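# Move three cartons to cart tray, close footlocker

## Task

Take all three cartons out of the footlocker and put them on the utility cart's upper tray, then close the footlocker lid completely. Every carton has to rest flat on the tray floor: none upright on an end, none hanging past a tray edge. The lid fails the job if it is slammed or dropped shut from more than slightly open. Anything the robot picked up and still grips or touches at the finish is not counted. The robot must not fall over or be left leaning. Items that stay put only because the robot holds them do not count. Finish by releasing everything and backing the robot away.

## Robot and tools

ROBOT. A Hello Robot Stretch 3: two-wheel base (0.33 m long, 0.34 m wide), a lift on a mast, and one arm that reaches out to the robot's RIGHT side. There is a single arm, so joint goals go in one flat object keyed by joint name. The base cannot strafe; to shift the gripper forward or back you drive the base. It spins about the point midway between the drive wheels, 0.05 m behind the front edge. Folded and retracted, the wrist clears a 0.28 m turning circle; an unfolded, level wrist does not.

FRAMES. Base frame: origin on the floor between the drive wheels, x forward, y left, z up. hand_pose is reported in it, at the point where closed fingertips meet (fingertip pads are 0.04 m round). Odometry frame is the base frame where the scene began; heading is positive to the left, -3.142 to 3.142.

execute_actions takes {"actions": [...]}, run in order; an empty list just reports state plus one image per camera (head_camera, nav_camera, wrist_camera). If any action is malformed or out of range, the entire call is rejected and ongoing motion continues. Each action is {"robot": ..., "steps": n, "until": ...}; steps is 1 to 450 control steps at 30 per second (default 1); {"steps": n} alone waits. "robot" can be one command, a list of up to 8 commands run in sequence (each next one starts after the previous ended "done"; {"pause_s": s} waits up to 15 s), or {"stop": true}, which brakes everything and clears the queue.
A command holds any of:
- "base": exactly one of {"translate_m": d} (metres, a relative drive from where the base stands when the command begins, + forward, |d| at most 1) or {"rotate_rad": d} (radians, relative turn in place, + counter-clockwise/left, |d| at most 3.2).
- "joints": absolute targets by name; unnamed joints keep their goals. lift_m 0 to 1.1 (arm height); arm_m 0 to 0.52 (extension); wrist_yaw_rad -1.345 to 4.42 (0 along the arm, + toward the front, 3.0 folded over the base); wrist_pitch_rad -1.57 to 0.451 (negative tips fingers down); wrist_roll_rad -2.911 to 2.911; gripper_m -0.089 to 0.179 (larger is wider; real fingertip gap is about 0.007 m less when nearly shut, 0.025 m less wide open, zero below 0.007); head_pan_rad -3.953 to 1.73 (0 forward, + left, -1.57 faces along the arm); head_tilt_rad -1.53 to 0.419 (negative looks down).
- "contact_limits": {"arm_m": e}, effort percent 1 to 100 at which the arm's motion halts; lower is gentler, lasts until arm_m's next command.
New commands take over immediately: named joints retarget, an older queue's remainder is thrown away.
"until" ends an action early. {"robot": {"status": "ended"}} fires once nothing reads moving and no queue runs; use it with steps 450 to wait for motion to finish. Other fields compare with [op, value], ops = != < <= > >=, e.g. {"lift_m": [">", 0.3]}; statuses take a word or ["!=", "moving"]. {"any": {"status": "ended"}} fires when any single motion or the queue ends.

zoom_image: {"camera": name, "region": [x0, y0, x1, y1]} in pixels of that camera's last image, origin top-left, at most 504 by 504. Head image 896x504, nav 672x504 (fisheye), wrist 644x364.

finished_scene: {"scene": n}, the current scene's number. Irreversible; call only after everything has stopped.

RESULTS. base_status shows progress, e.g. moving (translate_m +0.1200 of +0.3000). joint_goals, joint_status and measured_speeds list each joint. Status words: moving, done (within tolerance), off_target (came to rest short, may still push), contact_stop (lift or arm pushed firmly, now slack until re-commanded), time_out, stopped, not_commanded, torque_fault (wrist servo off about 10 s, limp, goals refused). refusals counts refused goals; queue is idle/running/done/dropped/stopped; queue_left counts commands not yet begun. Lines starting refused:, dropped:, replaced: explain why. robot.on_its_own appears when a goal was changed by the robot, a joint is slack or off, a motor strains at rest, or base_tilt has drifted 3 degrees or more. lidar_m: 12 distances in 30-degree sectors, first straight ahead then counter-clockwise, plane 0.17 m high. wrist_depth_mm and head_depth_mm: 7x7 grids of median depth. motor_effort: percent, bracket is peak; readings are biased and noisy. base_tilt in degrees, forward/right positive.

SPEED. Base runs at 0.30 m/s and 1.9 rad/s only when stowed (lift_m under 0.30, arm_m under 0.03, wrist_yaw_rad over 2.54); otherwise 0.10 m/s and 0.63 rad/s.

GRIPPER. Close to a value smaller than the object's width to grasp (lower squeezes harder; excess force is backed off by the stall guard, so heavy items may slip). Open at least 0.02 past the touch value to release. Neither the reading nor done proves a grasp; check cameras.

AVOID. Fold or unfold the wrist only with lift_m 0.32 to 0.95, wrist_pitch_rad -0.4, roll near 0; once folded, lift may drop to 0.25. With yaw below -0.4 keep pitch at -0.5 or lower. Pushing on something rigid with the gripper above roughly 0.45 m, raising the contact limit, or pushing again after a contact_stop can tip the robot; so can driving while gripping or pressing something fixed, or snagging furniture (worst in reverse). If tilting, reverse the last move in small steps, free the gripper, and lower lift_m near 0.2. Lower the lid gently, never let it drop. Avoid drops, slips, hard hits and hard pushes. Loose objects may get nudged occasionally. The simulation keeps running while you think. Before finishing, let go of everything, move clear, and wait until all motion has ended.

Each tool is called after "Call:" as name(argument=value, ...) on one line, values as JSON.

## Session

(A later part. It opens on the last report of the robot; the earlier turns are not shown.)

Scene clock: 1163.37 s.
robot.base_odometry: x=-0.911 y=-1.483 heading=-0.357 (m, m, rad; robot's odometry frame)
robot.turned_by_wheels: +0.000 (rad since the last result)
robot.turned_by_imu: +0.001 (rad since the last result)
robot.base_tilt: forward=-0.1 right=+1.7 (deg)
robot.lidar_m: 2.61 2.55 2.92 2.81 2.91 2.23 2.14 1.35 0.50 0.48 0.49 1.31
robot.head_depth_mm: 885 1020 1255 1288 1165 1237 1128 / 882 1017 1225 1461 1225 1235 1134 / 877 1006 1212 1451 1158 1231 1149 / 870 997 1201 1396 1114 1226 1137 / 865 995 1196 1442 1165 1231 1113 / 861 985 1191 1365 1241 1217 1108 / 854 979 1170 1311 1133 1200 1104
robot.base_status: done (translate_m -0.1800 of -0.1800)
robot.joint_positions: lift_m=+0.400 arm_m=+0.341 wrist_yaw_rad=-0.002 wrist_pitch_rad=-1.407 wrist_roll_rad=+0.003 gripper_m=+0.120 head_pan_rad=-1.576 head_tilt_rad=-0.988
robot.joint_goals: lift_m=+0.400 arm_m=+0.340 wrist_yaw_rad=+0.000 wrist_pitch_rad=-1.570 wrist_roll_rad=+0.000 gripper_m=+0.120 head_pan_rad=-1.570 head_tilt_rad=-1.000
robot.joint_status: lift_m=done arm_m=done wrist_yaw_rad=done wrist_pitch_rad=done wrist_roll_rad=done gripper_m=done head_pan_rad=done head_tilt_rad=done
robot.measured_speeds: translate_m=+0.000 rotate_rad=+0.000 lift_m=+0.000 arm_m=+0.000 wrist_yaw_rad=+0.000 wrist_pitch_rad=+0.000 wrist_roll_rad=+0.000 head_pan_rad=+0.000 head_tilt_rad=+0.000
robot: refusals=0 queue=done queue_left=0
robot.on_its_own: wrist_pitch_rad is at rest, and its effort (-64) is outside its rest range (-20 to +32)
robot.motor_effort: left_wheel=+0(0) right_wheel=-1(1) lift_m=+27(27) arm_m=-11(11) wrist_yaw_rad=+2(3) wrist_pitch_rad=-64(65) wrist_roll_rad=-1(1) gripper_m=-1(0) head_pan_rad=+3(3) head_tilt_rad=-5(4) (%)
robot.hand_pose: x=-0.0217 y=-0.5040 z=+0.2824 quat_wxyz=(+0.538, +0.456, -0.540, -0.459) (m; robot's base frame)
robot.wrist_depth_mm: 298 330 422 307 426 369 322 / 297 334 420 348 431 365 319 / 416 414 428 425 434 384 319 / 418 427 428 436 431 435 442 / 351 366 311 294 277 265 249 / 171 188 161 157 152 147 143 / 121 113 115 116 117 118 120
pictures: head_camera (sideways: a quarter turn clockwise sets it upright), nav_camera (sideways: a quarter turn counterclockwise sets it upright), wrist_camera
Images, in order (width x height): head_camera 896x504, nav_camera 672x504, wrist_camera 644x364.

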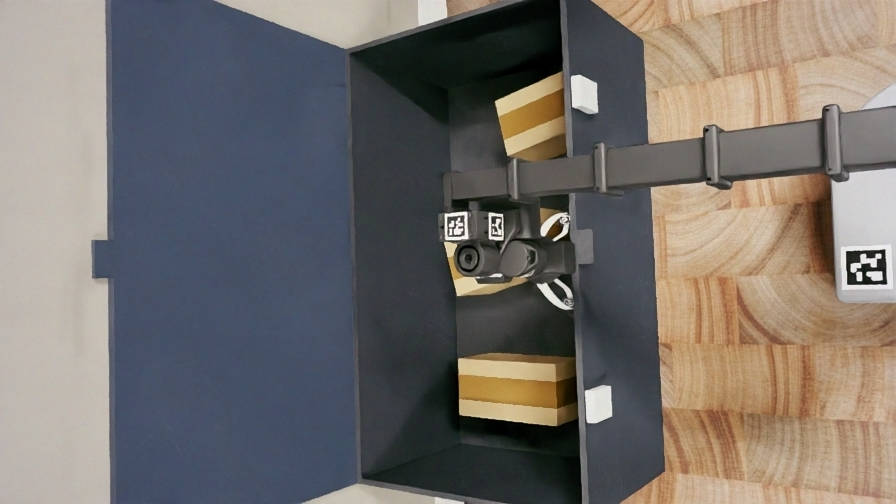

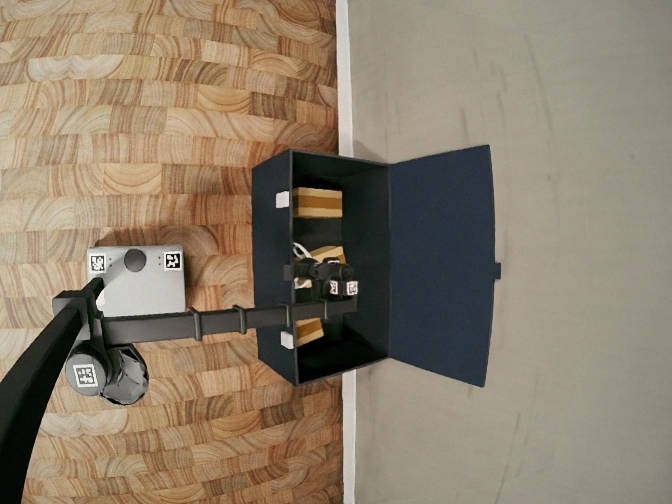

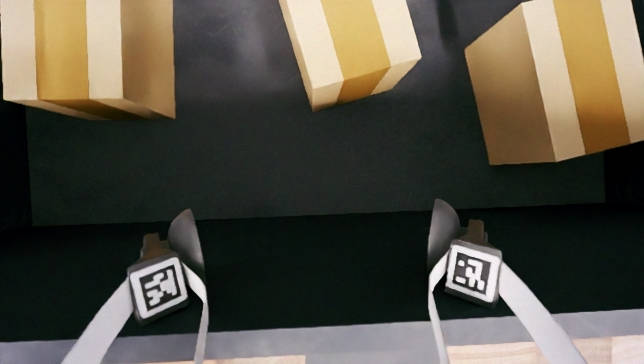

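Call:
execute_actions(actions=[{"robot":[{"joints":{"arm_m":0.41}},{"joints":{"lift_m":0.25}},{"joints":{"arm_m":0.37}}],"steps":400,"until":{"robot":{"status":"ended"}}},{"steps":10}])

Scene clock: 1175.53 s.
robot.base_odometry: x=-0.911 y=-1.483 heading=-0.357 (m, m, rad; robot's odometry frame)
robot.turned_by_wheels: +0.000 (rad since the last result)
robot.turned_by_imu: +0.003 (rad since the last result)
robot.base_tilt: forward=-0.1 right=+1.6 (deg)
robot.lidar_m: 2.61 2.55 2.91 2.82 2.92 2.23 2.14 1.35 0.46 0.45 0.46 1.31
robot.head_depth_mm: 886 1014 1228 1287 1158 1232 1124 / 880 1001 1189 1451 1225 1218 1139 / 873 997 1181 1435 1293 1221 - / 868 991 1173 1352 1044 1210 1143 / 864 988 1167 1434 1346 1208 1114 / 861 977 1154 1323 1234 1206 1110 / 854 971 1145 1286 1175 1188 1111
robot.base_status: done (translate_m -0.1800 of -0.1800)
robot.joint_positions: lift_m=+0.250 arm_m=+0.371 wrist_yaw_rad=-0.002 wrist_pitch_rad=-1.369 wrist_roll_rad=+0.004 gripper_m=+0.120 head_pan_rad=-1.576 head_tilt_rad=-0.988
robot.joint_goals: lift_m=+0.250 arm_m=+0.370 wrist_yaw_rad=+0.000 wrist_pitch_rad=-1.390 wrist_roll_rad=+0.000 gripper_m=+0.120 head_pan_rad=-1.570 head_tilt_rad=-1.000
robot.joint_status: lift_m=done arm_m=done wrist_yaw_rad=done wrist_pitch_rad=done wrist_roll_rad=done gripper_m=done head_pan_rad=done head_tilt_rad=done
robot.measured_speeds: translate_m=+0.000 rotate_rad=+0.000 lift_m=+0.000 arm_m=+0.000 wrist_yaw_rad=+0.000 wrist_pitch_rad=+0.000 wrist_roll_rad=+0.000 head_pan_rad=+0.000 head_tilt_rad=+0.000
robot: refusals=0 queue=done queue_left=0
robot.on_its_own: wrist_pitch_rad is held at -1.390, not at your -1.570, by its stall guard, which is not easing now
robot.motor_effort: left_wheel=+0(1) right_wheel=-2(4) lift_m=+27(28) arm_m=-9(15) wrist_yaw_rad=+2(1) wrist_pitch_rad=-9(64) wrist_roll_rad=-2(1) gripper_m=+0(1) head_pan_rad=+3(3) head_tilt_rad=-4(5) (%)
robot.hand_pose: x=-0.0217 y=-0.5436 z=+0.1333 quat_wxyz=(+0.546, +0.446, -0.549, -0.449) (m; robot's base frame)
robot.wrist_depth_mm: 227 272 275 162 162 288 289 / 225 275 278 162 162 174 237 / 225 274 278 213 278 287 247 / 270 274 278 280 282 283 262 / 271 273 277 280 283 289 284 / 271 273 277 281 280 286 287 / 259 234 247 242 234 228 224
pictures: head_camera (sideways: a quarter turn clockwise sets it upright), nav_camera (sideways: a quarter turn counterclockwise sets it upright), wrist_camera
Images, in order (width x height): head_camera 896x504, nav_camera 672x504, wrist_camera 644x364.

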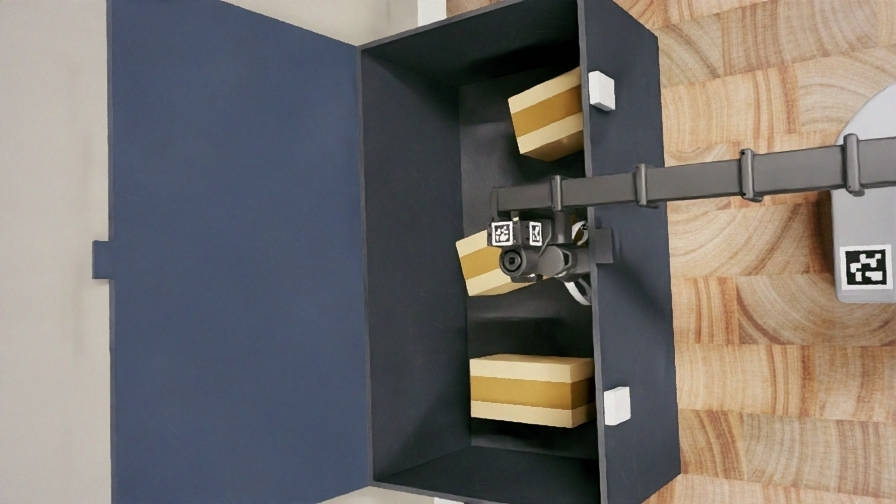

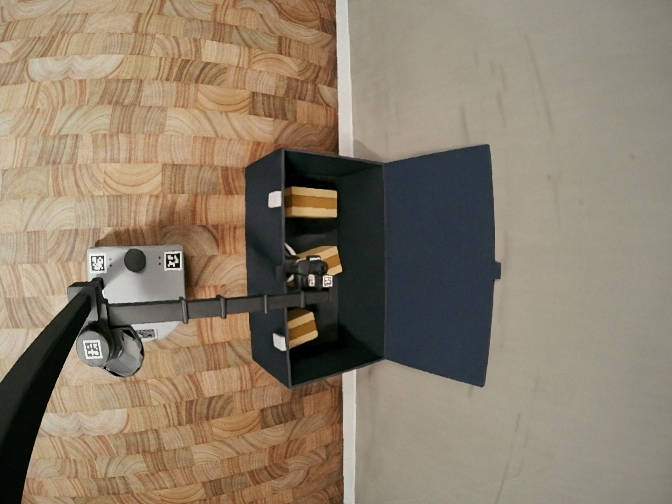

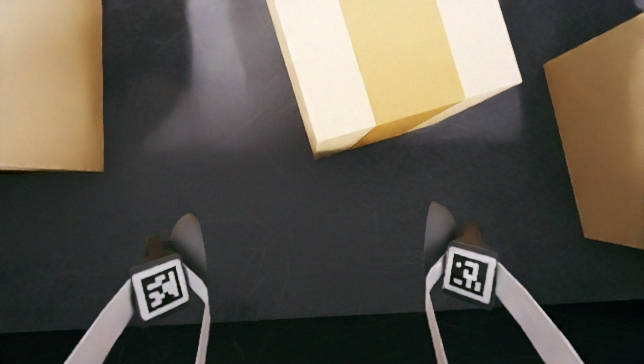

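Call:
execute_actions(actions=[{"robot":[{"joints":{"arm_m":0.39}},{"joints":{"lift_m":0.31},"base":{"translate_m":-0.04}},{"joints":{"arm_m":0.50,"wrist_pitch_rad":-1.2,"wrist_yaw_rad":0.29,"gripper_m":0.165}}],"steps":400,"until":{"robot":{"status":"ended"}}},{"steps":5}])

Scene clock: 1202.43 s.
robot.base_odometry: x=-0.948 y=-1.469 heading=-0.357 (m, m, rad; robot's odometry frame)
robot.turned_by_wheels: +0.000 (rad since the last result)
robot.turned_by_imu: +0.002 (rad since the last result)
robot.base_tilt: forward=+0.0 right=+1.6 (deg)
robot.lidar_m: 2.65 2.58 2.92 2.82 2.43 2.19 2.10 1.35 0.47 0.45 0.46 1.31
robot.head_depth_mm: 886 1012 1243 1430 1166 1241 1122 / 880 1008 1192 1416 1231 1221 1135 / 875 1002 1185 1443 1267 1213 - / 871 990 1172 1321 1254 1215 1148 / 867 985 1164 1389 1345 1208 1116 / 861 978 1152 1326 1249 1205 1110 / 856 970 1148 1325 1254 1185 1109
robot.base_status: done (translate_m -0.0400 of -0.0400)
robot.joint_positions: lift_m=+0.310 arm_m=+0.500 wrist_yaw_rad=+0.288 wrist_pitch_rad=-1.206 wrist_roll_rad=+0.004 gripper_m=+0.165 head_pan_rad=-1.576 head_tilt_rad=-0.988
robot.joint_goals: lift_m=+0.310 arm_m=+0.500 wrist_yaw_rad=+0.290 wrist_pitch_rad=-1.200 wrist_roll_rad=+0.000 gripper_m=+0.165 head_pan_rad=-1.570 head_tilt_rad=-1.000
robot.joint_status: lift_m=done arm_m=done wrist_yaw_rad=done wrist_pitch_rad=done wrist_roll_rad=done gripper_m=done head_pan_rad=done head_tilt_rad=done
robot.measured_speeds: translate_m=+0.000 rotate_rad=+0.000 lift_m=+0.000 arm_m=+0.000 wrist_yaw_rad=+0.000 wrist_pitch_rad=+0.000 wrist_roll_rad=+0.000 head_pan_rad=+0.000 head_tilt_rad=+0.000
robot: refusals=0 queue=done queue_left=0
robot.motor_effort: left_wheel=+0(4) right_wheel=-2(8) lift_m=+52(59) arm_m=+3(9) wrist_yaw_rad=+3(5) wrist_pitch_rad=+2(7) wrist_roll_rad=-1(1) gripper_m=+0(82) head_pan_rad=+3(3) head_tilt_rad=-6(5) (%)
robot.hand_pose: x=-0.0020 y=-0.7108 z=+0.2003 quat_wxyz=(+0.633, +0.480, -0.520, -0.314) (m; robot's base frame)
robot.wrist_depth_mm: 369 357 309 274 247 226 205 / 241 369 367 361 318 281 256 / 238 317 355 242 364 364 325 / 241 339 351 231 354 361 362 / 255 334 343 226 343 353 354 / 257 329 327 221 336 - 342 / 319 322 325 215 328 302 275
pictures: head_camera (sideways: a quarter turn clockwise sets it upright), nav_camera (sideways: a quarter turn counterclockwise sets it upright), wrist_camera
Images, in order (width x height): head_camera 896x504, nav_camera 672x504, wrist_camera 644x364.

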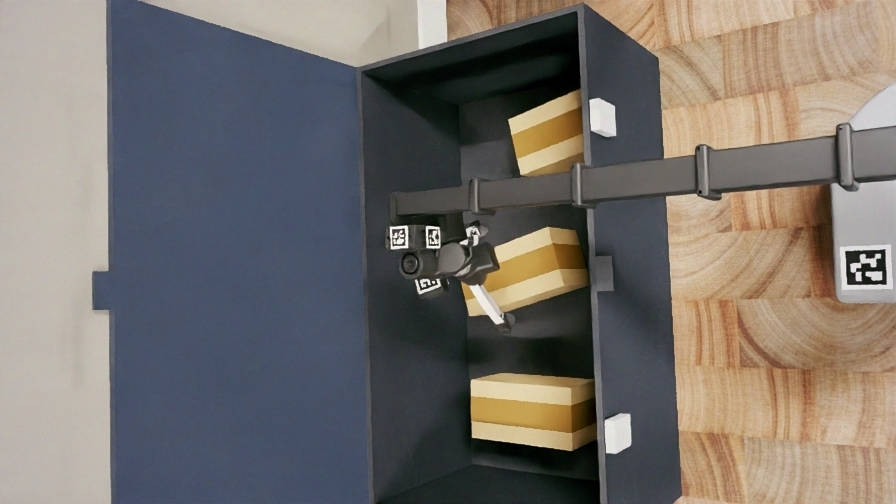

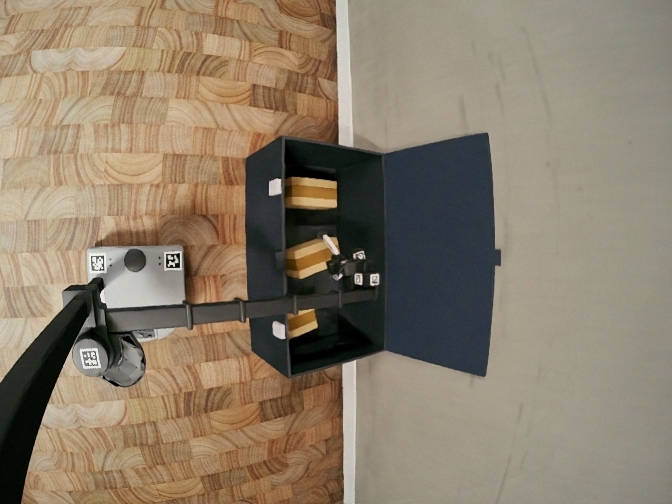

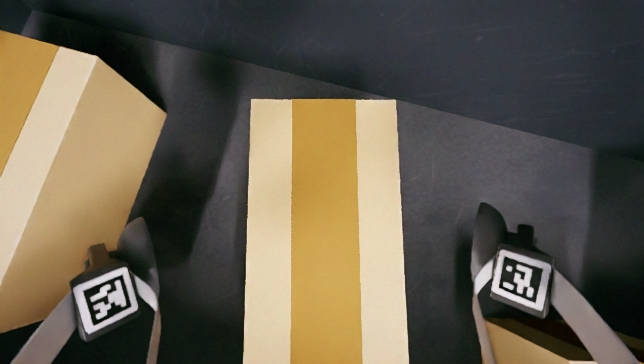

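Call:
execute_actions(actions=[{"robot":[{"joints":{"lift_m":0.215}}],"steps":400,"until":{"robot":{"status":"ended"}}},{"steps":5}])

Scene clock: 1211.53 s.
robot.base_odometry: x=-0.948 y=-1.469 heading=-0.357 (m, m, rad; robot's odometry frame)
robot.turned_by_wheels: +0.000 (rad since the last result)
robot.turned_by_imu: +0.001 (rad since the last result)
robot.base_tilt: forward=+0.0 right=+1.7 (deg)
robot.lidar_m: 2.65 2.58 2.92 2.82 2.42 2.19 2.11 1.35 0.47 0.45 0.46 1.31
robot.head_depth_mm: 889 1015 1245 1436 1165 1242 1122 / 880 1004 1197 1426 1230 1214 1135 / 877 998 1187 1417 1259 1223 - / 871 997 1171 1350 1242 1214 1145 / 864 987 1162 1384 1312 1211 1116 / 860 980 1157 1330 1249 1204 1107 / 856 972 1148 1332 1250 1189 1111
robot.base_status: done (translate_m -0.0400 of -0.0400)
robot.joint_positions: lift_m=+0.215 arm_m=+0.500 wrist_yaw_rad=+0.288 wrist_pitch_rad=-1.206 wrist_roll_rad=+0.004 gripper_m=+0.165 head_pan_rad=-1.576 head_tilt_rad=-0.988
robot.joint_goals: lift_m=+0.215 arm_m=+0.500 wrist_yaw_rad=+0.290 wrist_pitch_rad=-1.200 wrist_roll_rad=+0.000 gripper_m=+0.165 head_pan_rad=-1.570 head_tilt_rad=-1.000
robot.joint_status: lift_m=done arm_m=done wrist_yaw_rad=done wrist_pitch_rad=done wrist_roll_rad=done gripper_m=done head_pan_rad=done head_tilt_rad=done
robot.measured_speeds: translate_m=+0.000 rotate_rad=+0.000 lift_m=+0.000 arm_m=+0.000 wrist_yaw_rad=+0.000 wrist_pitch_rad=+0.000 wrist_roll_rad=+0.000 head_pan_rad=+0.000 head_tilt_rad=+0.000
robot: refusals=0 queue=done queue_left=0
robot.motor_effort: left_wheel=+0(0) right_wheel=-2(2) lift_m=+28(52) arm_m=+3(3) wrist_yaw_rad=+3(2) wrist_pitch_rad=+2(2) wrist_roll_rad=-1(1) gripper_m=+0(0) head_pan_rad=+3(3) head_tilt_rad=-5(6) (%)
robot.hand_pose: x=-0.0020 y=-0.7108 z=+0.1062 quat_wxyz=(+0.633, +0.480, -0.520, -0.314) (m; robot's base frame)
robot.wrist_depth_mm: 245 273 149 149 151 223 204 / 216 269 145 144 146 275 255 / 230 260 141 140 141 271 270 / 241 254 136 137 139 261 262 / 242 248 133 133 134 256 257 / 238 240 129 130 131 - 250 / 232 234 126 126 127 240 242
pictures: head_camera (sideways: a quarter turn clockwise sets it upright), nav_camera (sideways: a quarter turn counterclockwise sets it upright), wrist_camera
Images, in order (width x height): head_camera 896x504, nav_camera 672x504, wrist_camera 644x364.

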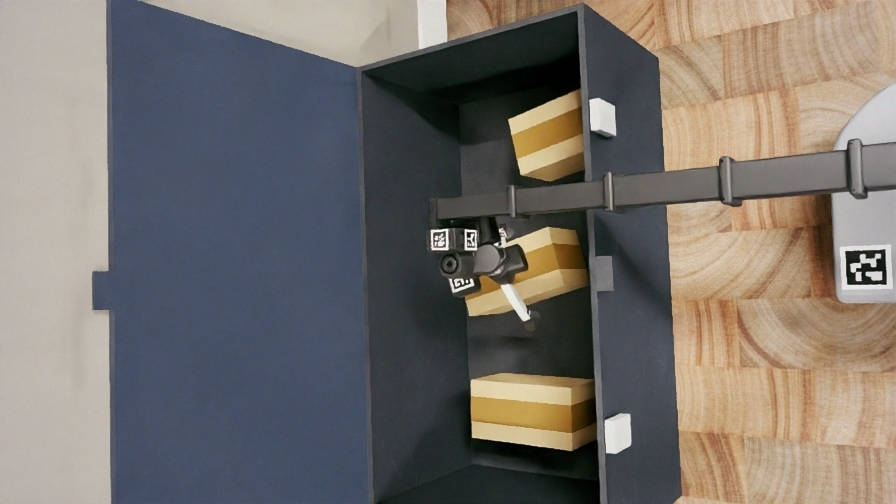

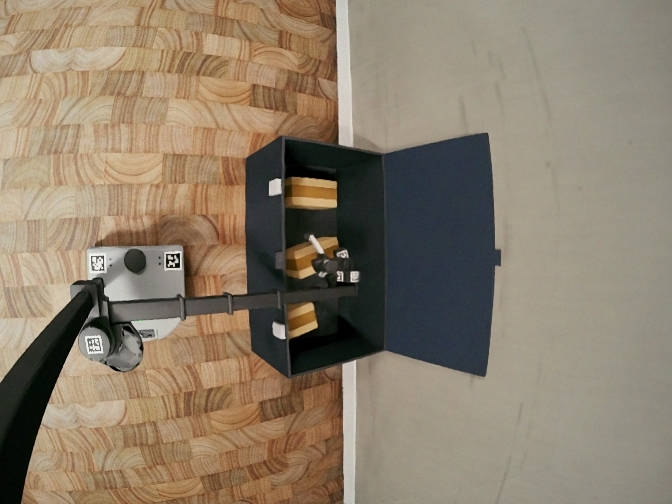

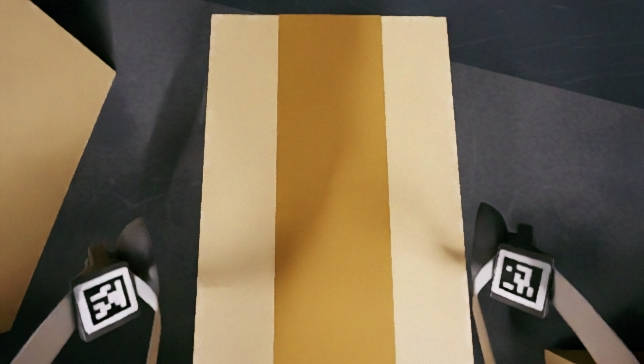

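Call:
execute_actions(actions=[{"robot":[{"joints":{"lift_m":0.20}},{"joints":{"gripper_m":0.05}},{"pause_s":0.3},{"joints":{"lift_m":0.27}}],"steps":400,"until":{"robot":{"status":"ended"}}},{"steps":5}])

Scene clock: 1222.83 s.
robot.base_odometry: x=-0.948 y=-1.469 heading=-0.357 (m, m, rad; robot's odometry frame)
robot.turned_by_wheels: +0.000 (rad since the last result)
robot.turned_by_imu: -0.003 (rad since the last result)
robot.base_tilt: forward=-0.1 right=+1.7 (deg)
robot.lidar_m: 2.65 2.57 2.92 2.82 2.44 2.19 2.10 1.36 0.47 0.45 0.46 1.30
robot.head_depth_mm: 887 1016 1262 1447 1174 1237 1123 / 883 1012 1202 1411 1224 1230 1139 / 878 1006 1189 1430 1253 1209 - / 872 993 1170 1312 1193 1213 1146 / 864 982 1165 1378 1293 1205 1114 / 860 983 1156 1350 1243 1201 1112 / 855 975 1148 1337 1258 1186 1108
robot.base_status: done (translate_m -0.0400 of -0.0400)
robot.joint_positions: lift_m=+0.269 arm_m=+0.500 wrist_yaw_rad=+0.289 wrist_pitch_rad=-1.218 wrist_roll_rad=+0.003 gripper_m=+0.060 head_pan_rad=-1.576 head_tilt_rad=-0.990
robot.joint_goals: lift_m=+0.270 arm_m=+0.500 wrist_yaw_rad=+0.290 wrist_pitch_rad=-1.200 wrist_roll_rad=+0.000 gripper_m=+0.058 head_pan_rad=-1.570 head_tilt_rad=-1.000
robot.joint_status: lift_m=done arm_m=done wrist_yaw_rad=done wrist_pitch_rad=done wrist_roll_rad=done gripper_m=off_target head_pan_rad=done head_tilt_rad=done
robot.measured_speeds: translate_m=+0.000 rotate_rad=+0.000 lift_m=+0.000 arm_m=+0.000 wrist_yaw_rad=+0.000 wrist_pitch_rad=+0.000 wrist_roll_rad=+0.000 head_pan_rad=+0.000 head_tilt_rad=+0.000
robot: refusals=0 queue=done queue_left=0
robot.on_its_own: gripper_m is held at +0.058, not at your +0.050, by its stall guard, which is still easing
robot.motor_effort: left_wheel=+0(7) right_wheel=-2(18) lift_m=+60(67) arm_m=+2(3) wrist_yaw_rad=+0(5) wrist_pitch_rad=+7(8) wrist_roll_rad=-1(2) gripper_m=-35(99) head_pan_rad=+2(3) head_tilt_rad=-5(5) (%)
robot.hand_pose: x=-0.0028 y=-0.7080 z=+0.1593 quat_wxyz=(+0.632, +0.483, -0.516, -0.318) (m; robot's base frame)
robot.wrist_depth_mm: 227 329 290 257 238 229 210 / 225 322 149 150 154 291 259 / 233 311 142 143 146 320 326 / 246 301 136 136 137 313 318 / 263 299 129 130 131 307 308 / 275 - 124 124 125 - 301 / 278 281 119 120 120 287 256
pictures: head_camera (sideways: a quarter turn clockwise sets it upright), nav_camera (sideways: a quarter turn counterclockwise sets it upright), wrist_camera
Images, in order (width x height): head_camera 896x504, nav_camera 672x504, wrist_camera 644x364.

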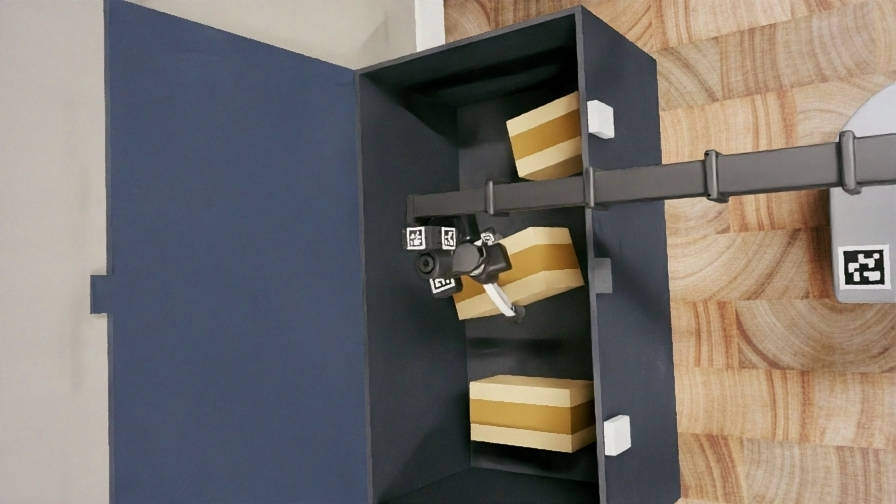

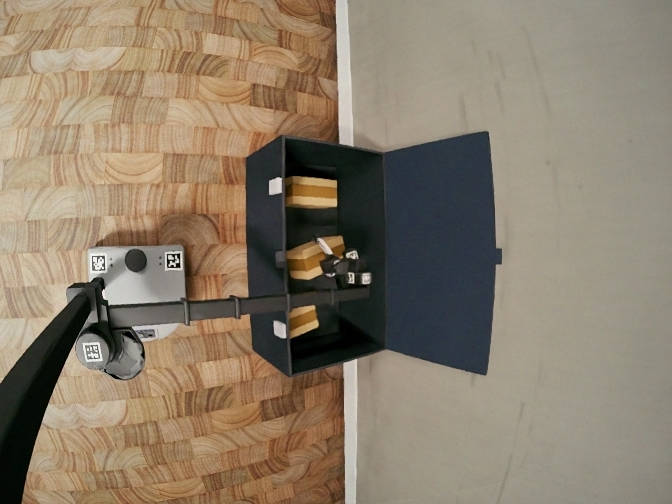

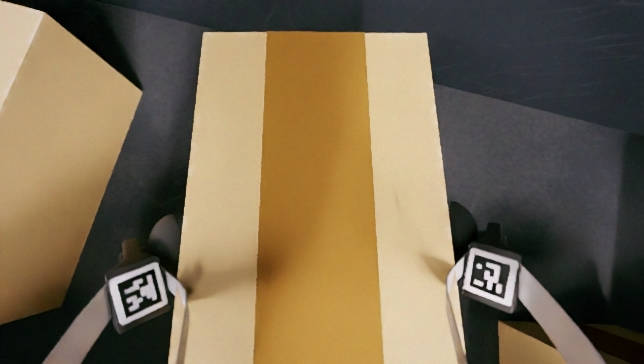

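Call:
execute_actions(actions=[{"robot":[{"joints":{"lift_m":0.56}}],"steps":400,"until":{"robot":{"status":"ended"}}},{"steps":5}])

Scene clock: 1232.63 s.
robot.base_odometry: x=-0.948 y=-1.469 heading=-0.357 (m, m, rad; robot's odometry frame)
robot.turned_by_wheels: +0.000 (rad since the last result)
robot.turned_by_imu: +0.002 (rad since the last result)
robot.base_tilt: forward=+0.0 right=+1.7 (deg)
robot.lidar_m: 2.65 2.59 2.92 2.81 2.44 2.19 2.10 1.36 0.47 0.45 0.46 1.31
robot.head_depth_mm: 888 1021 1261 1443 1171 1236 1121 / 884 1008 1200 1401 1256 1236 - / 879 999 1179 1447 1342 1212 1151 / 872 994 - 986 1348 1212 1142 / 867 985 1135 1435 1346 1208 1111 / 864 979 1158 1343 1235 1205 1114 / 852 971 1146 1337 1256 1185 1104
robot.base_status: done (translate_m -0.0400 of -0.0400)
robot.joint_positions: lift_m=+0.559 arm_m=+0.500 wrist_yaw_rad=+0.289 wrist_pitch_rad=-1.218 wrist_roll_rad=+0.003 gripper_m=+0.097 head_pan_rad=-1.576 head_tilt_rad=-0.990
robot.joint_goals: lift_m=+0.560 arm_m=+0.500 wrist_yaw_rad=+0.290 wrist_pitch_rad=-1.200 wrist_roll_rad=+0.000 gripper_m=+0.096 head_pan_rad=-1.570 head_tilt_rad=-1.000
robot.joint_status: lift_m=done arm_m=done wrist_yaw_rad=done wrist_pitch_rad=done wrist_roll_rad=done gripper_m=off_target head_pan_rad=done head_tilt_rad=done
robot.measured_speeds: translate_m=+0.000 rotate_rad=+0.000 lift_m=+0.000 arm_m=+0.000 wrist_yaw_rad=+0.000 wrist_pitch_rad=+0.000 wrist_roll_rad=+0.000 head_pan_rad=+0.000 head_tilt_rad=+0.000
robot: refusals=0 queue=done queue_left=0
robot.on_its_own: gripper_m is held at +0.096, not at your +0.050, by its stall guard, which is not easing now
robot.motor_effort: left_wheel=+0(0) right_wheel=-2(2) lift_m=+60(60) arm_m=+2(3) wrist_yaw_rad=+1(1) wrist_pitch_rad=+7(7) wrist_roll_rad=-1(1) gripper_m=-20(36) head_pan_rad=+2(3) head_tilt_rad=-4(4) (%)
robot.hand_pose: x=-0.0028 y=-0.7080 z=+0.4493 quat_wxyz=(+0.632, +0.483, -0.516, -0.318) (m; robot's base frame)
robot.wrist_depth_mm: 391 368 308 286 262 249 230 / 434 532 160 160 164 303 277 / 449 555 149 149 152 390 333 / 477 484 140 140 142 580 436 / 495 462 132 132 133 592 442 / 523 - 124 125 126 510 419 / 484 519 118 119 119 465 376
pictures: head_camera (sideways: a quarter turn clockwise sets it upright), nav_camera (sideways: a quarter turn counterclockwise sets it upright), wrist_camera
Images, in order (width x height): head_camera 896x504, nav_camera 672x504, wrist_camera 644x364.

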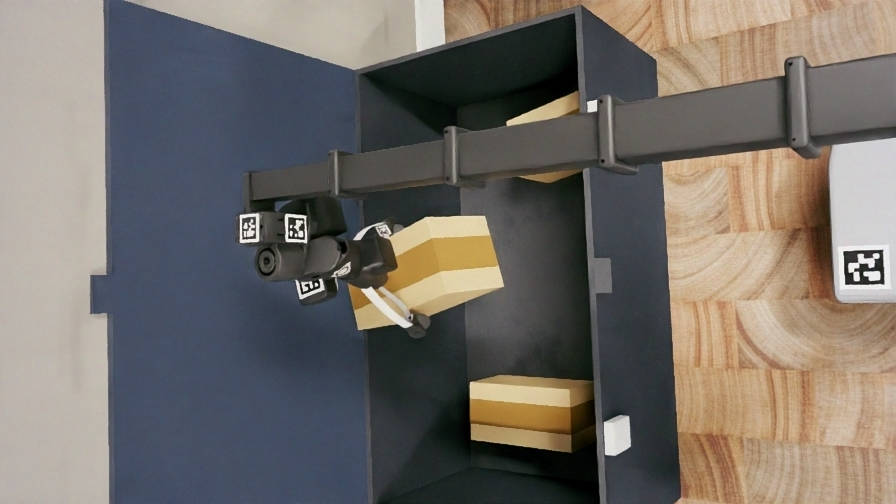

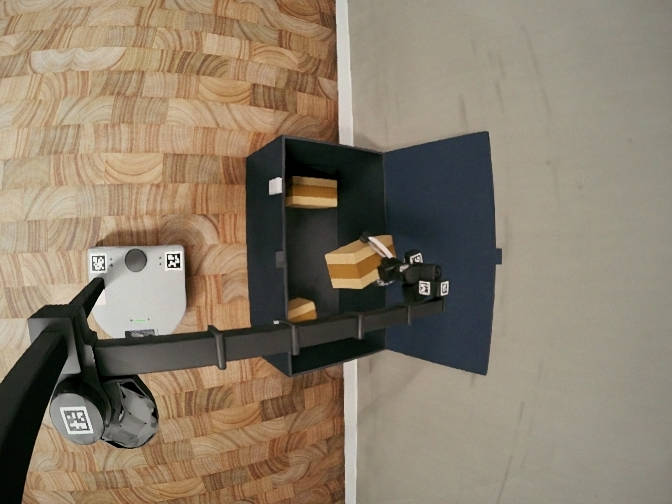

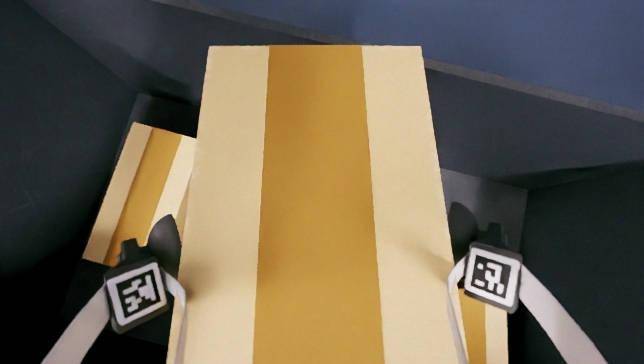

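Call:
execute_actions(actions=[{"robot":[{"joints":{"lift_m":0.66,"gripper_m":0.089}},{"joints":{"arm_m":0.05,"lift_m":0.98,"wrist_yaw_rad":0.0,"head_pan_rad":-3.0,"head_tilt_rad":-0.35},"base":{"rotate_rad":-1.33}},{"base":{"translate_m":-1.0}}],"steps":450,"until":{"robot":{"status":"ended"}}}])

Scene clock: 1277.47 s.
robot.base_odometry: x=-0.848 y=-0.607 heading=-1.687 (m, m, rad; robot's odometry frame)
robot.turned_by_wheels: -1.330 (rad since the last result)
robot.turned_by_imu: -1.300 (rad since the last result)
robot.base_tilt: forward=+1.5 right=+3.4 (deg)
robot.lidar_m: 1.28 2.01 2.85 2.46 2.31 1.99 1.39 1.33 1.91 1.91 2.09 1.29
robot.head_depth_mm: 1662 1736 1807 1928 2011 - - / 1703 1789 1890 1995 2087 - - / 1759 1845 1950 2077 2204 1947 1491 / 1830 1914 2020 2089 2219 1872 1542 / 1866 1973 2081 1799 1860 1787 1540 / 1935 2074 2173 1719 1538 1710 1540 / 2023 2140 2262 1859 1928 1851 1568
robot.base_status: moving (translate_m -0.8676 of -1.0000)
robot.joint_positions: lift_m=+0.979 arm_m=+0.050 wrist_yaw_rad=+0.001 wrist_pitch_rad=-1.217 wrist_roll_rad=+0.003 gripper_m=+0.099 head_pan_rad=-2.993 head_tilt_rad=-0.359
robot.joint_goals: lift_m=+0.980 arm_m=+0.050 wrist_yaw_rad=+0.000 wrist_pitch_rad=-1.200 wrist_roll_rad=+0.000 gripper_m=+0.098 head_pan_rad=-3.000 head_tilt_rad=-0.350
robot.joint_status: lift_m=done arm_m=done wrist_yaw_rad=done wrist_pitch_rad=done wrist_roll_rad=done gripper_m=done head_pan_rad=done head_tilt_rad=done
robot.measured_speeds: translate_m=-0.100 rotate_rad=+0.000 lift_m=+0.000 arm_m=+0.000 wrist_yaw_rad=+0.000 wrist_pitch_rad=+0.000 wrist_roll_rad=+0.000 head_pan_rad=+0.000 head_tilt_rad=+0.000
robot: refusals=0 queue=running queue_left=0
robot.on_its_own: gripper_m is held at +0.098, not at your +0.089, by its stall guard, which is not easing now
robot.motor_effort: left_wheel=+0(7) right_wheel=-7(14) lift_m=+59(58) arm_m=-3(3) wrist_yaw_rad=-2(5) wrist_pitch_rad=+7(7) wrist_roll_rad=-1(1) gripper_m=-19(56) head_pan_rad=-3(39) head_tilt_rad=+3(32) (%)
robot.hand_pose: x=-0.0216 y=-0.2615 z=+0.8694 quat_wxyz=(+0.580, +0.404, -0.580, -0.405) (m; robot's base frame)
robot.wrist_depth_mm: - - - - - - - / - - 165 164 168 - - / - - 152 151 155 - - / - - 142 142 144 - - / - - 133 134 134 - - / 963 - 125 125 126 - - / 960 978 119 118 120 - -
pictures: head_camera (sideways: a quarter turn clockwise sets it upright), nav_camera (sideways: a quarter turn counterclockwise sets it upright), wrist_camera
Images, in order (width x height): head_camera 896x504, nav_camera 672x504, wrist_camera 644x364.

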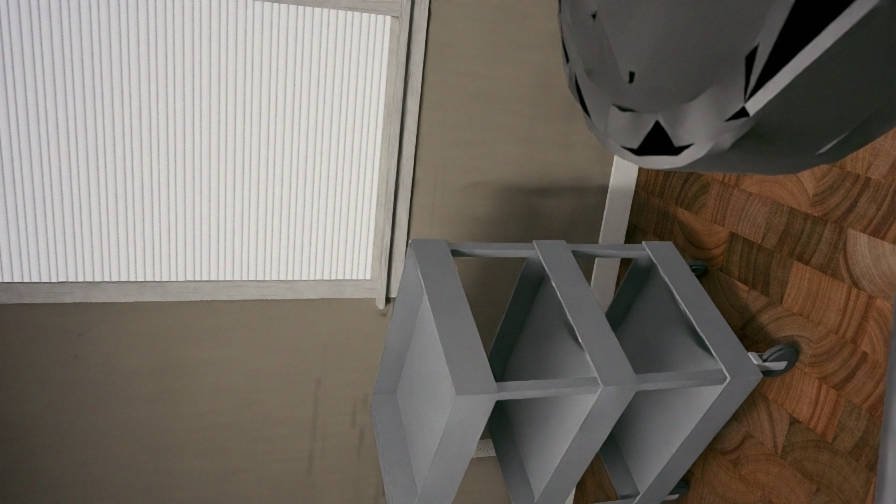

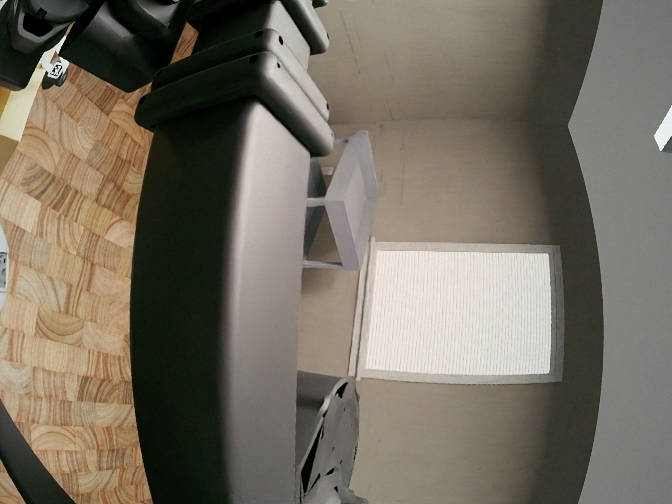

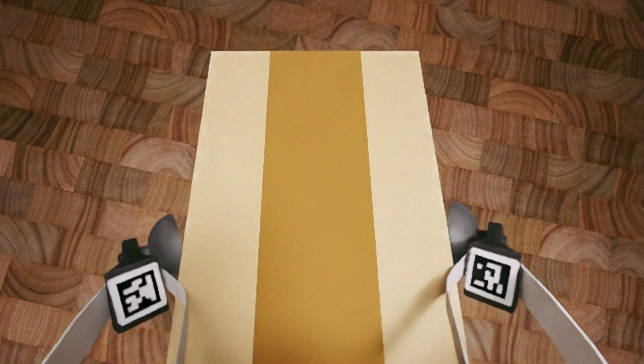

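Call:
execute_actions(actions=[{"robot":{"joints":{"head_pan_rad":-2.78,"head_tilt_rad":-0.5}},"steps":100,"until":{"robot":{"status":"ended"}}}])

Scene clock: 1283.13 s.
robot.base_odometry: x=-0.832 y=-0.476 heading=-1.687 (m, m, rad; robot's odometry frame)
robot.turned_by_wheels: +0.000 (rad since the last result)
robot.turned_by_imu: +0.001 (rad since the last result)
robot.base_tilt: forward=-0.1 right=+1.6 (deg)
robot.lidar_m: 1.41 2.16 2.88 2.47 2.16 1.86 1.29 1.21 1.88 1.87 2.13 1.41
robot.head_depth_mm: 1593 1702 1808 1946 2036 1632 - / 1654 1782 1864 2004 2026 1663 - / 1761 1882 1664 1761 1814 1721 - / 1856 1993 1804 1368 1688 1606 - / 1956 2104 1789 1843 1881 1784 - / 2071 2244 2301 2485 2024 1767 - / 2142 2262 2379 2458 2096 - -
robot.base_status: done (translate_m -1.0000 of -1.0000)
robot.joint_positions: lift_m=+0.979 arm_m=+0.050 wrist_yaw_rad=+0.001 wrist_pitch_rad=-1.217 wrist_roll_rad=+0.003 gripper_m=+0.099 head_pan_rad=-2.787 head_tilt_rad=-0.494
robot.joint_goals: lift_m=+0.980 arm_m=+0.050 wrist_yaw_rad=+0.000 wrist_pitch_rad=-1.200 wrist_roll_rad=+0.000 gripper_m=+0.098 head_pan_rad=-2.780 head_tilt_rad=-0.500
robot.joint_status: lift_m=done arm_m=done wrist_yaw_rad=done wrist_pitch_rad=done wrist_roll_rad=done gripper_m=done head_pan_rad=done head_tilt_rad=done
robot.measured_speeds: translate_m=+0.000 rotate_rad=+0.000 lift_m=+0.000 arm_m=+0.000 wrist_yaw_rad=+0.000 wrist_pitch_rad=+0.000 wrist_roll_rad=+0.000 head_pan_rad=+0.000 head_tilt_rad=+0.000
robot: refusals=0 queue=done queue_left=0
robot.on_its_own: gripper_m is held at +0.098, not at your +0.089, by its stall guard, which is not easing now
robot.motor_effort: left_wheel=+2(3) right_wheel=-4(7) lift_m=+59(60) arm_m=-3(4) wrist_yaw_rad=-1(2) wrist_pitch_rad=+7(7) wrist_roll_rad=-1(1) gripper_m=-18(19) head_pan_rad=+3(20) head_tilt_rad=-3(17) (%)
robot.hand_pose: x=-0.0216 y=-0.2615 z=+0.8694 quat_wxyz=(+0.580, +0.404, -0.580, -0.405) (m; robot's base frame)
robot.wrist_depth_mm: - - - - - - - / - - 165 164 170 - - / - - 152 151 156 - - / - - 142 142 144 - - / - - 133 133 134 - - / 969 - 125 125 126 - - / 959 997 118 118 119 998 -
pictures: head_camera (sideways: a quarter turn clockwise sets it upright), nav_camera (sideways: a quarter turn counterclockwise sets it upright), wrist_camera
Images, in order (width x height): head_camera 896x504, nav_camera 672x504, wrist_camera 644x364.

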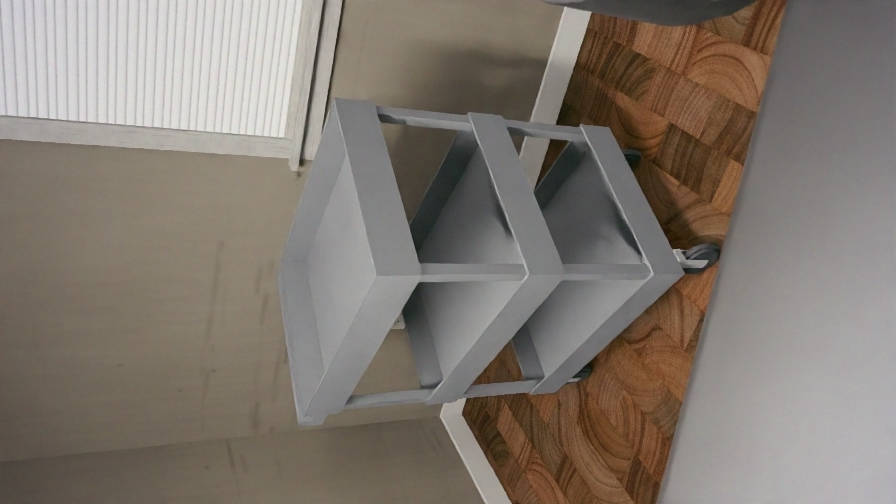

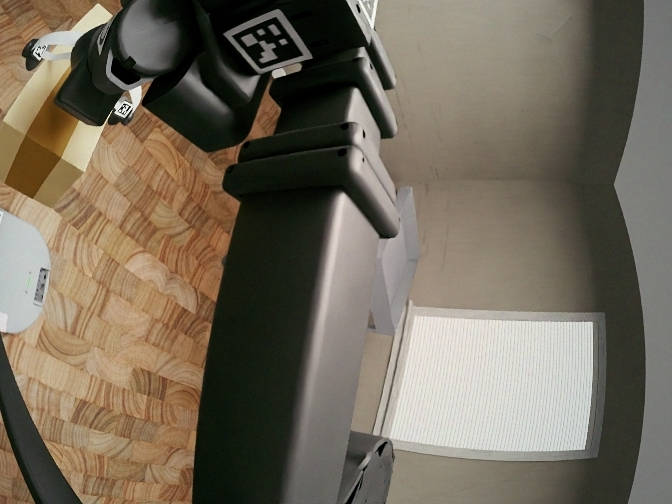

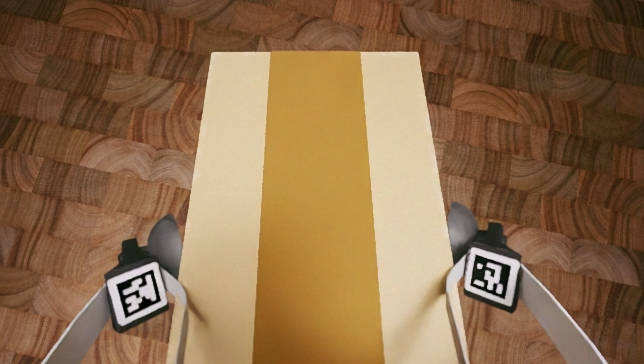

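Call:
execute_actions(actions=[{"robot":[{"base":{"rotate_rad":-2.39},"joints":{"head_pan_rad":-1.2,"head_tilt_rad":-0.7,"lift_m":1.05}},{"base":{"translate_m":1.0}},{"base":{"translate_m":0.45}}],"steps":450,"until":{"robot":{"status":"ended"}}},{"steps":300,"until":{"robot":{"status":"ended"}}}])

Scene clock: 1342.30 s.
robot.base_odometry: x=-1.693 y=+0.691 heading=+2.206 (m, m, rad; robot's odometry frame)
robot.turned_by_wheels: -2.390 (rad since the last result)
robot.turned_by_imu: -2.339 (rad since the last result)
robot.base_tilt: forward=+0.0 right=+1.6 (deg)
robot.lidar_m: 0.69 0.66 0.68 0.90 2.25 2.42 3.64 3.68 0.49 0.45 0.45 0.99
robot.head_depth_mm: 1013 1134 1169 839 673 - 290 / 982 1095 946 810 601 336 295 / 968 1075 963 808 616 881 767 / 948 1054 970 803 619 902 1035 / 926 1030 1084 778 633 860 1009 / 905 1005 1110 762 630 1386 1216 / 887 983 1099 1221 1397 1400 1211
robot.base_status: done (translate_m +0.4500 of +0.4500)
robot.joint_positions: lift_m=+1.049 arm_m=+0.050 wrist_yaw_rad=+0.001 wrist_pitch_rad=-1.217 wrist_roll_rad=+0.003 gripper_m=+0.099 head_pan_rad=-1.207 head_tilt_rad=-0.691
robot.joint_goals: lift_m=+1.050 arm_m=+0.050 wrist_yaw_rad=+0.000 wrist_pitch_rad=-1.200 wrist_roll_rad=+0.000 gripper_m=+0.098 head_pan_rad=-1.200 head_tilt_rad=-0.700
robot.joint_status: lift_m=done arm_m=done wrist_yaw_rad=done wrist_pitch_rad=done wrist_roll_rad=done gripper_m=done head_pan_rad=done head_tilt_rad=done
robot.measured_speeds: translate_m=+0.000 rotate_rad=+0.000 lift_m=+0.000 arm_m=+0.000 wrist_yaw_rad=+0.000 wrist_pitch_rad=+0.000 wrist_roll_rad=+0.000 head_pan_rad=+0.000 head_tilt_rad=+0.000
robot: refusals=0 queue=done queue_left=0
robot.on_its_own: gripper_m is held at +0.098, not at your +0.089, by its stall guard, which is not easing now
robot.motor_effort: left_wheel=+1(6) right_wheel=-4(9) lift_m=+59(64) arm_m=-3(3) wrist_yaw_rad=-2(1) wrist_pitch_rad=+7(7) wrist_roll_rad=-1(1) gripper_m=-19(19) head_pan_rad=+3(42) head_tilt_rad=-3(18) (%)
robot.hand_pose: x=-0.0216 y=-0.2615 z=+0.9393 quat_wxyz=(+0.580, +0.404, -0.580, -0.405) (m; robot's base frame)
robot.wrist_depth_mm: 337 291 293 301 328 364 - / 310 329 166 163 170 - - / - 640 152 152 156 - - / - - 142 141 144 - - / - - 133 134 134 - - / - - 126 126 126 - - / 932 - 119 118 120 - -
pictures: head_camera (sideways: a quarter turn clockwise sets it upright), nav_camera (sideways: a quarter turn counterclockwise sets it upright), wrist_camera
Images, in order (width x height): head_camera 896x504, nav_camera 672x504, wrist_camera 644x364.

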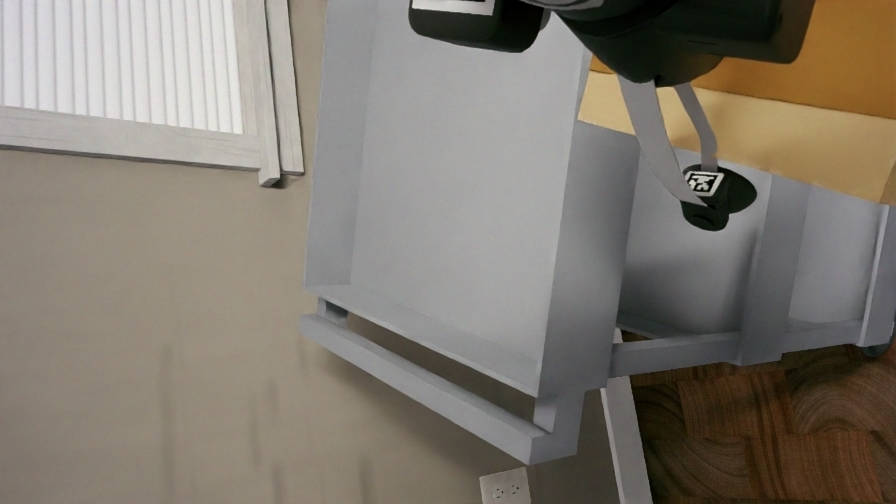

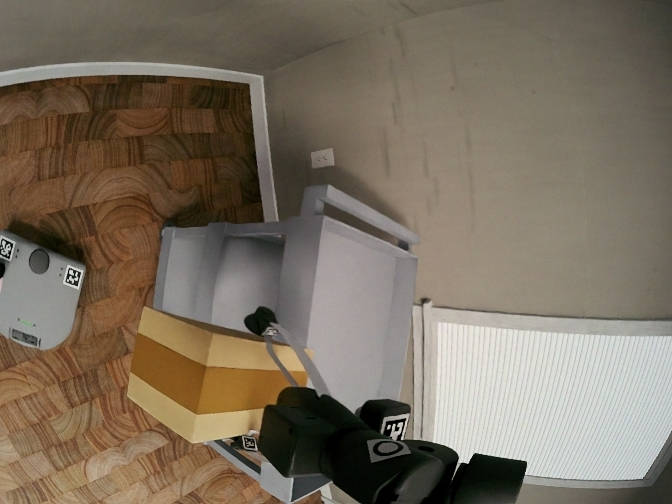

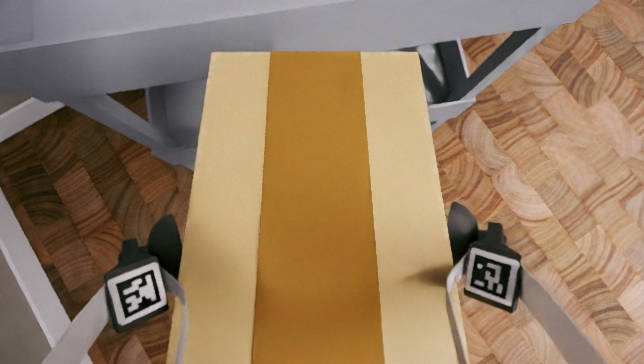

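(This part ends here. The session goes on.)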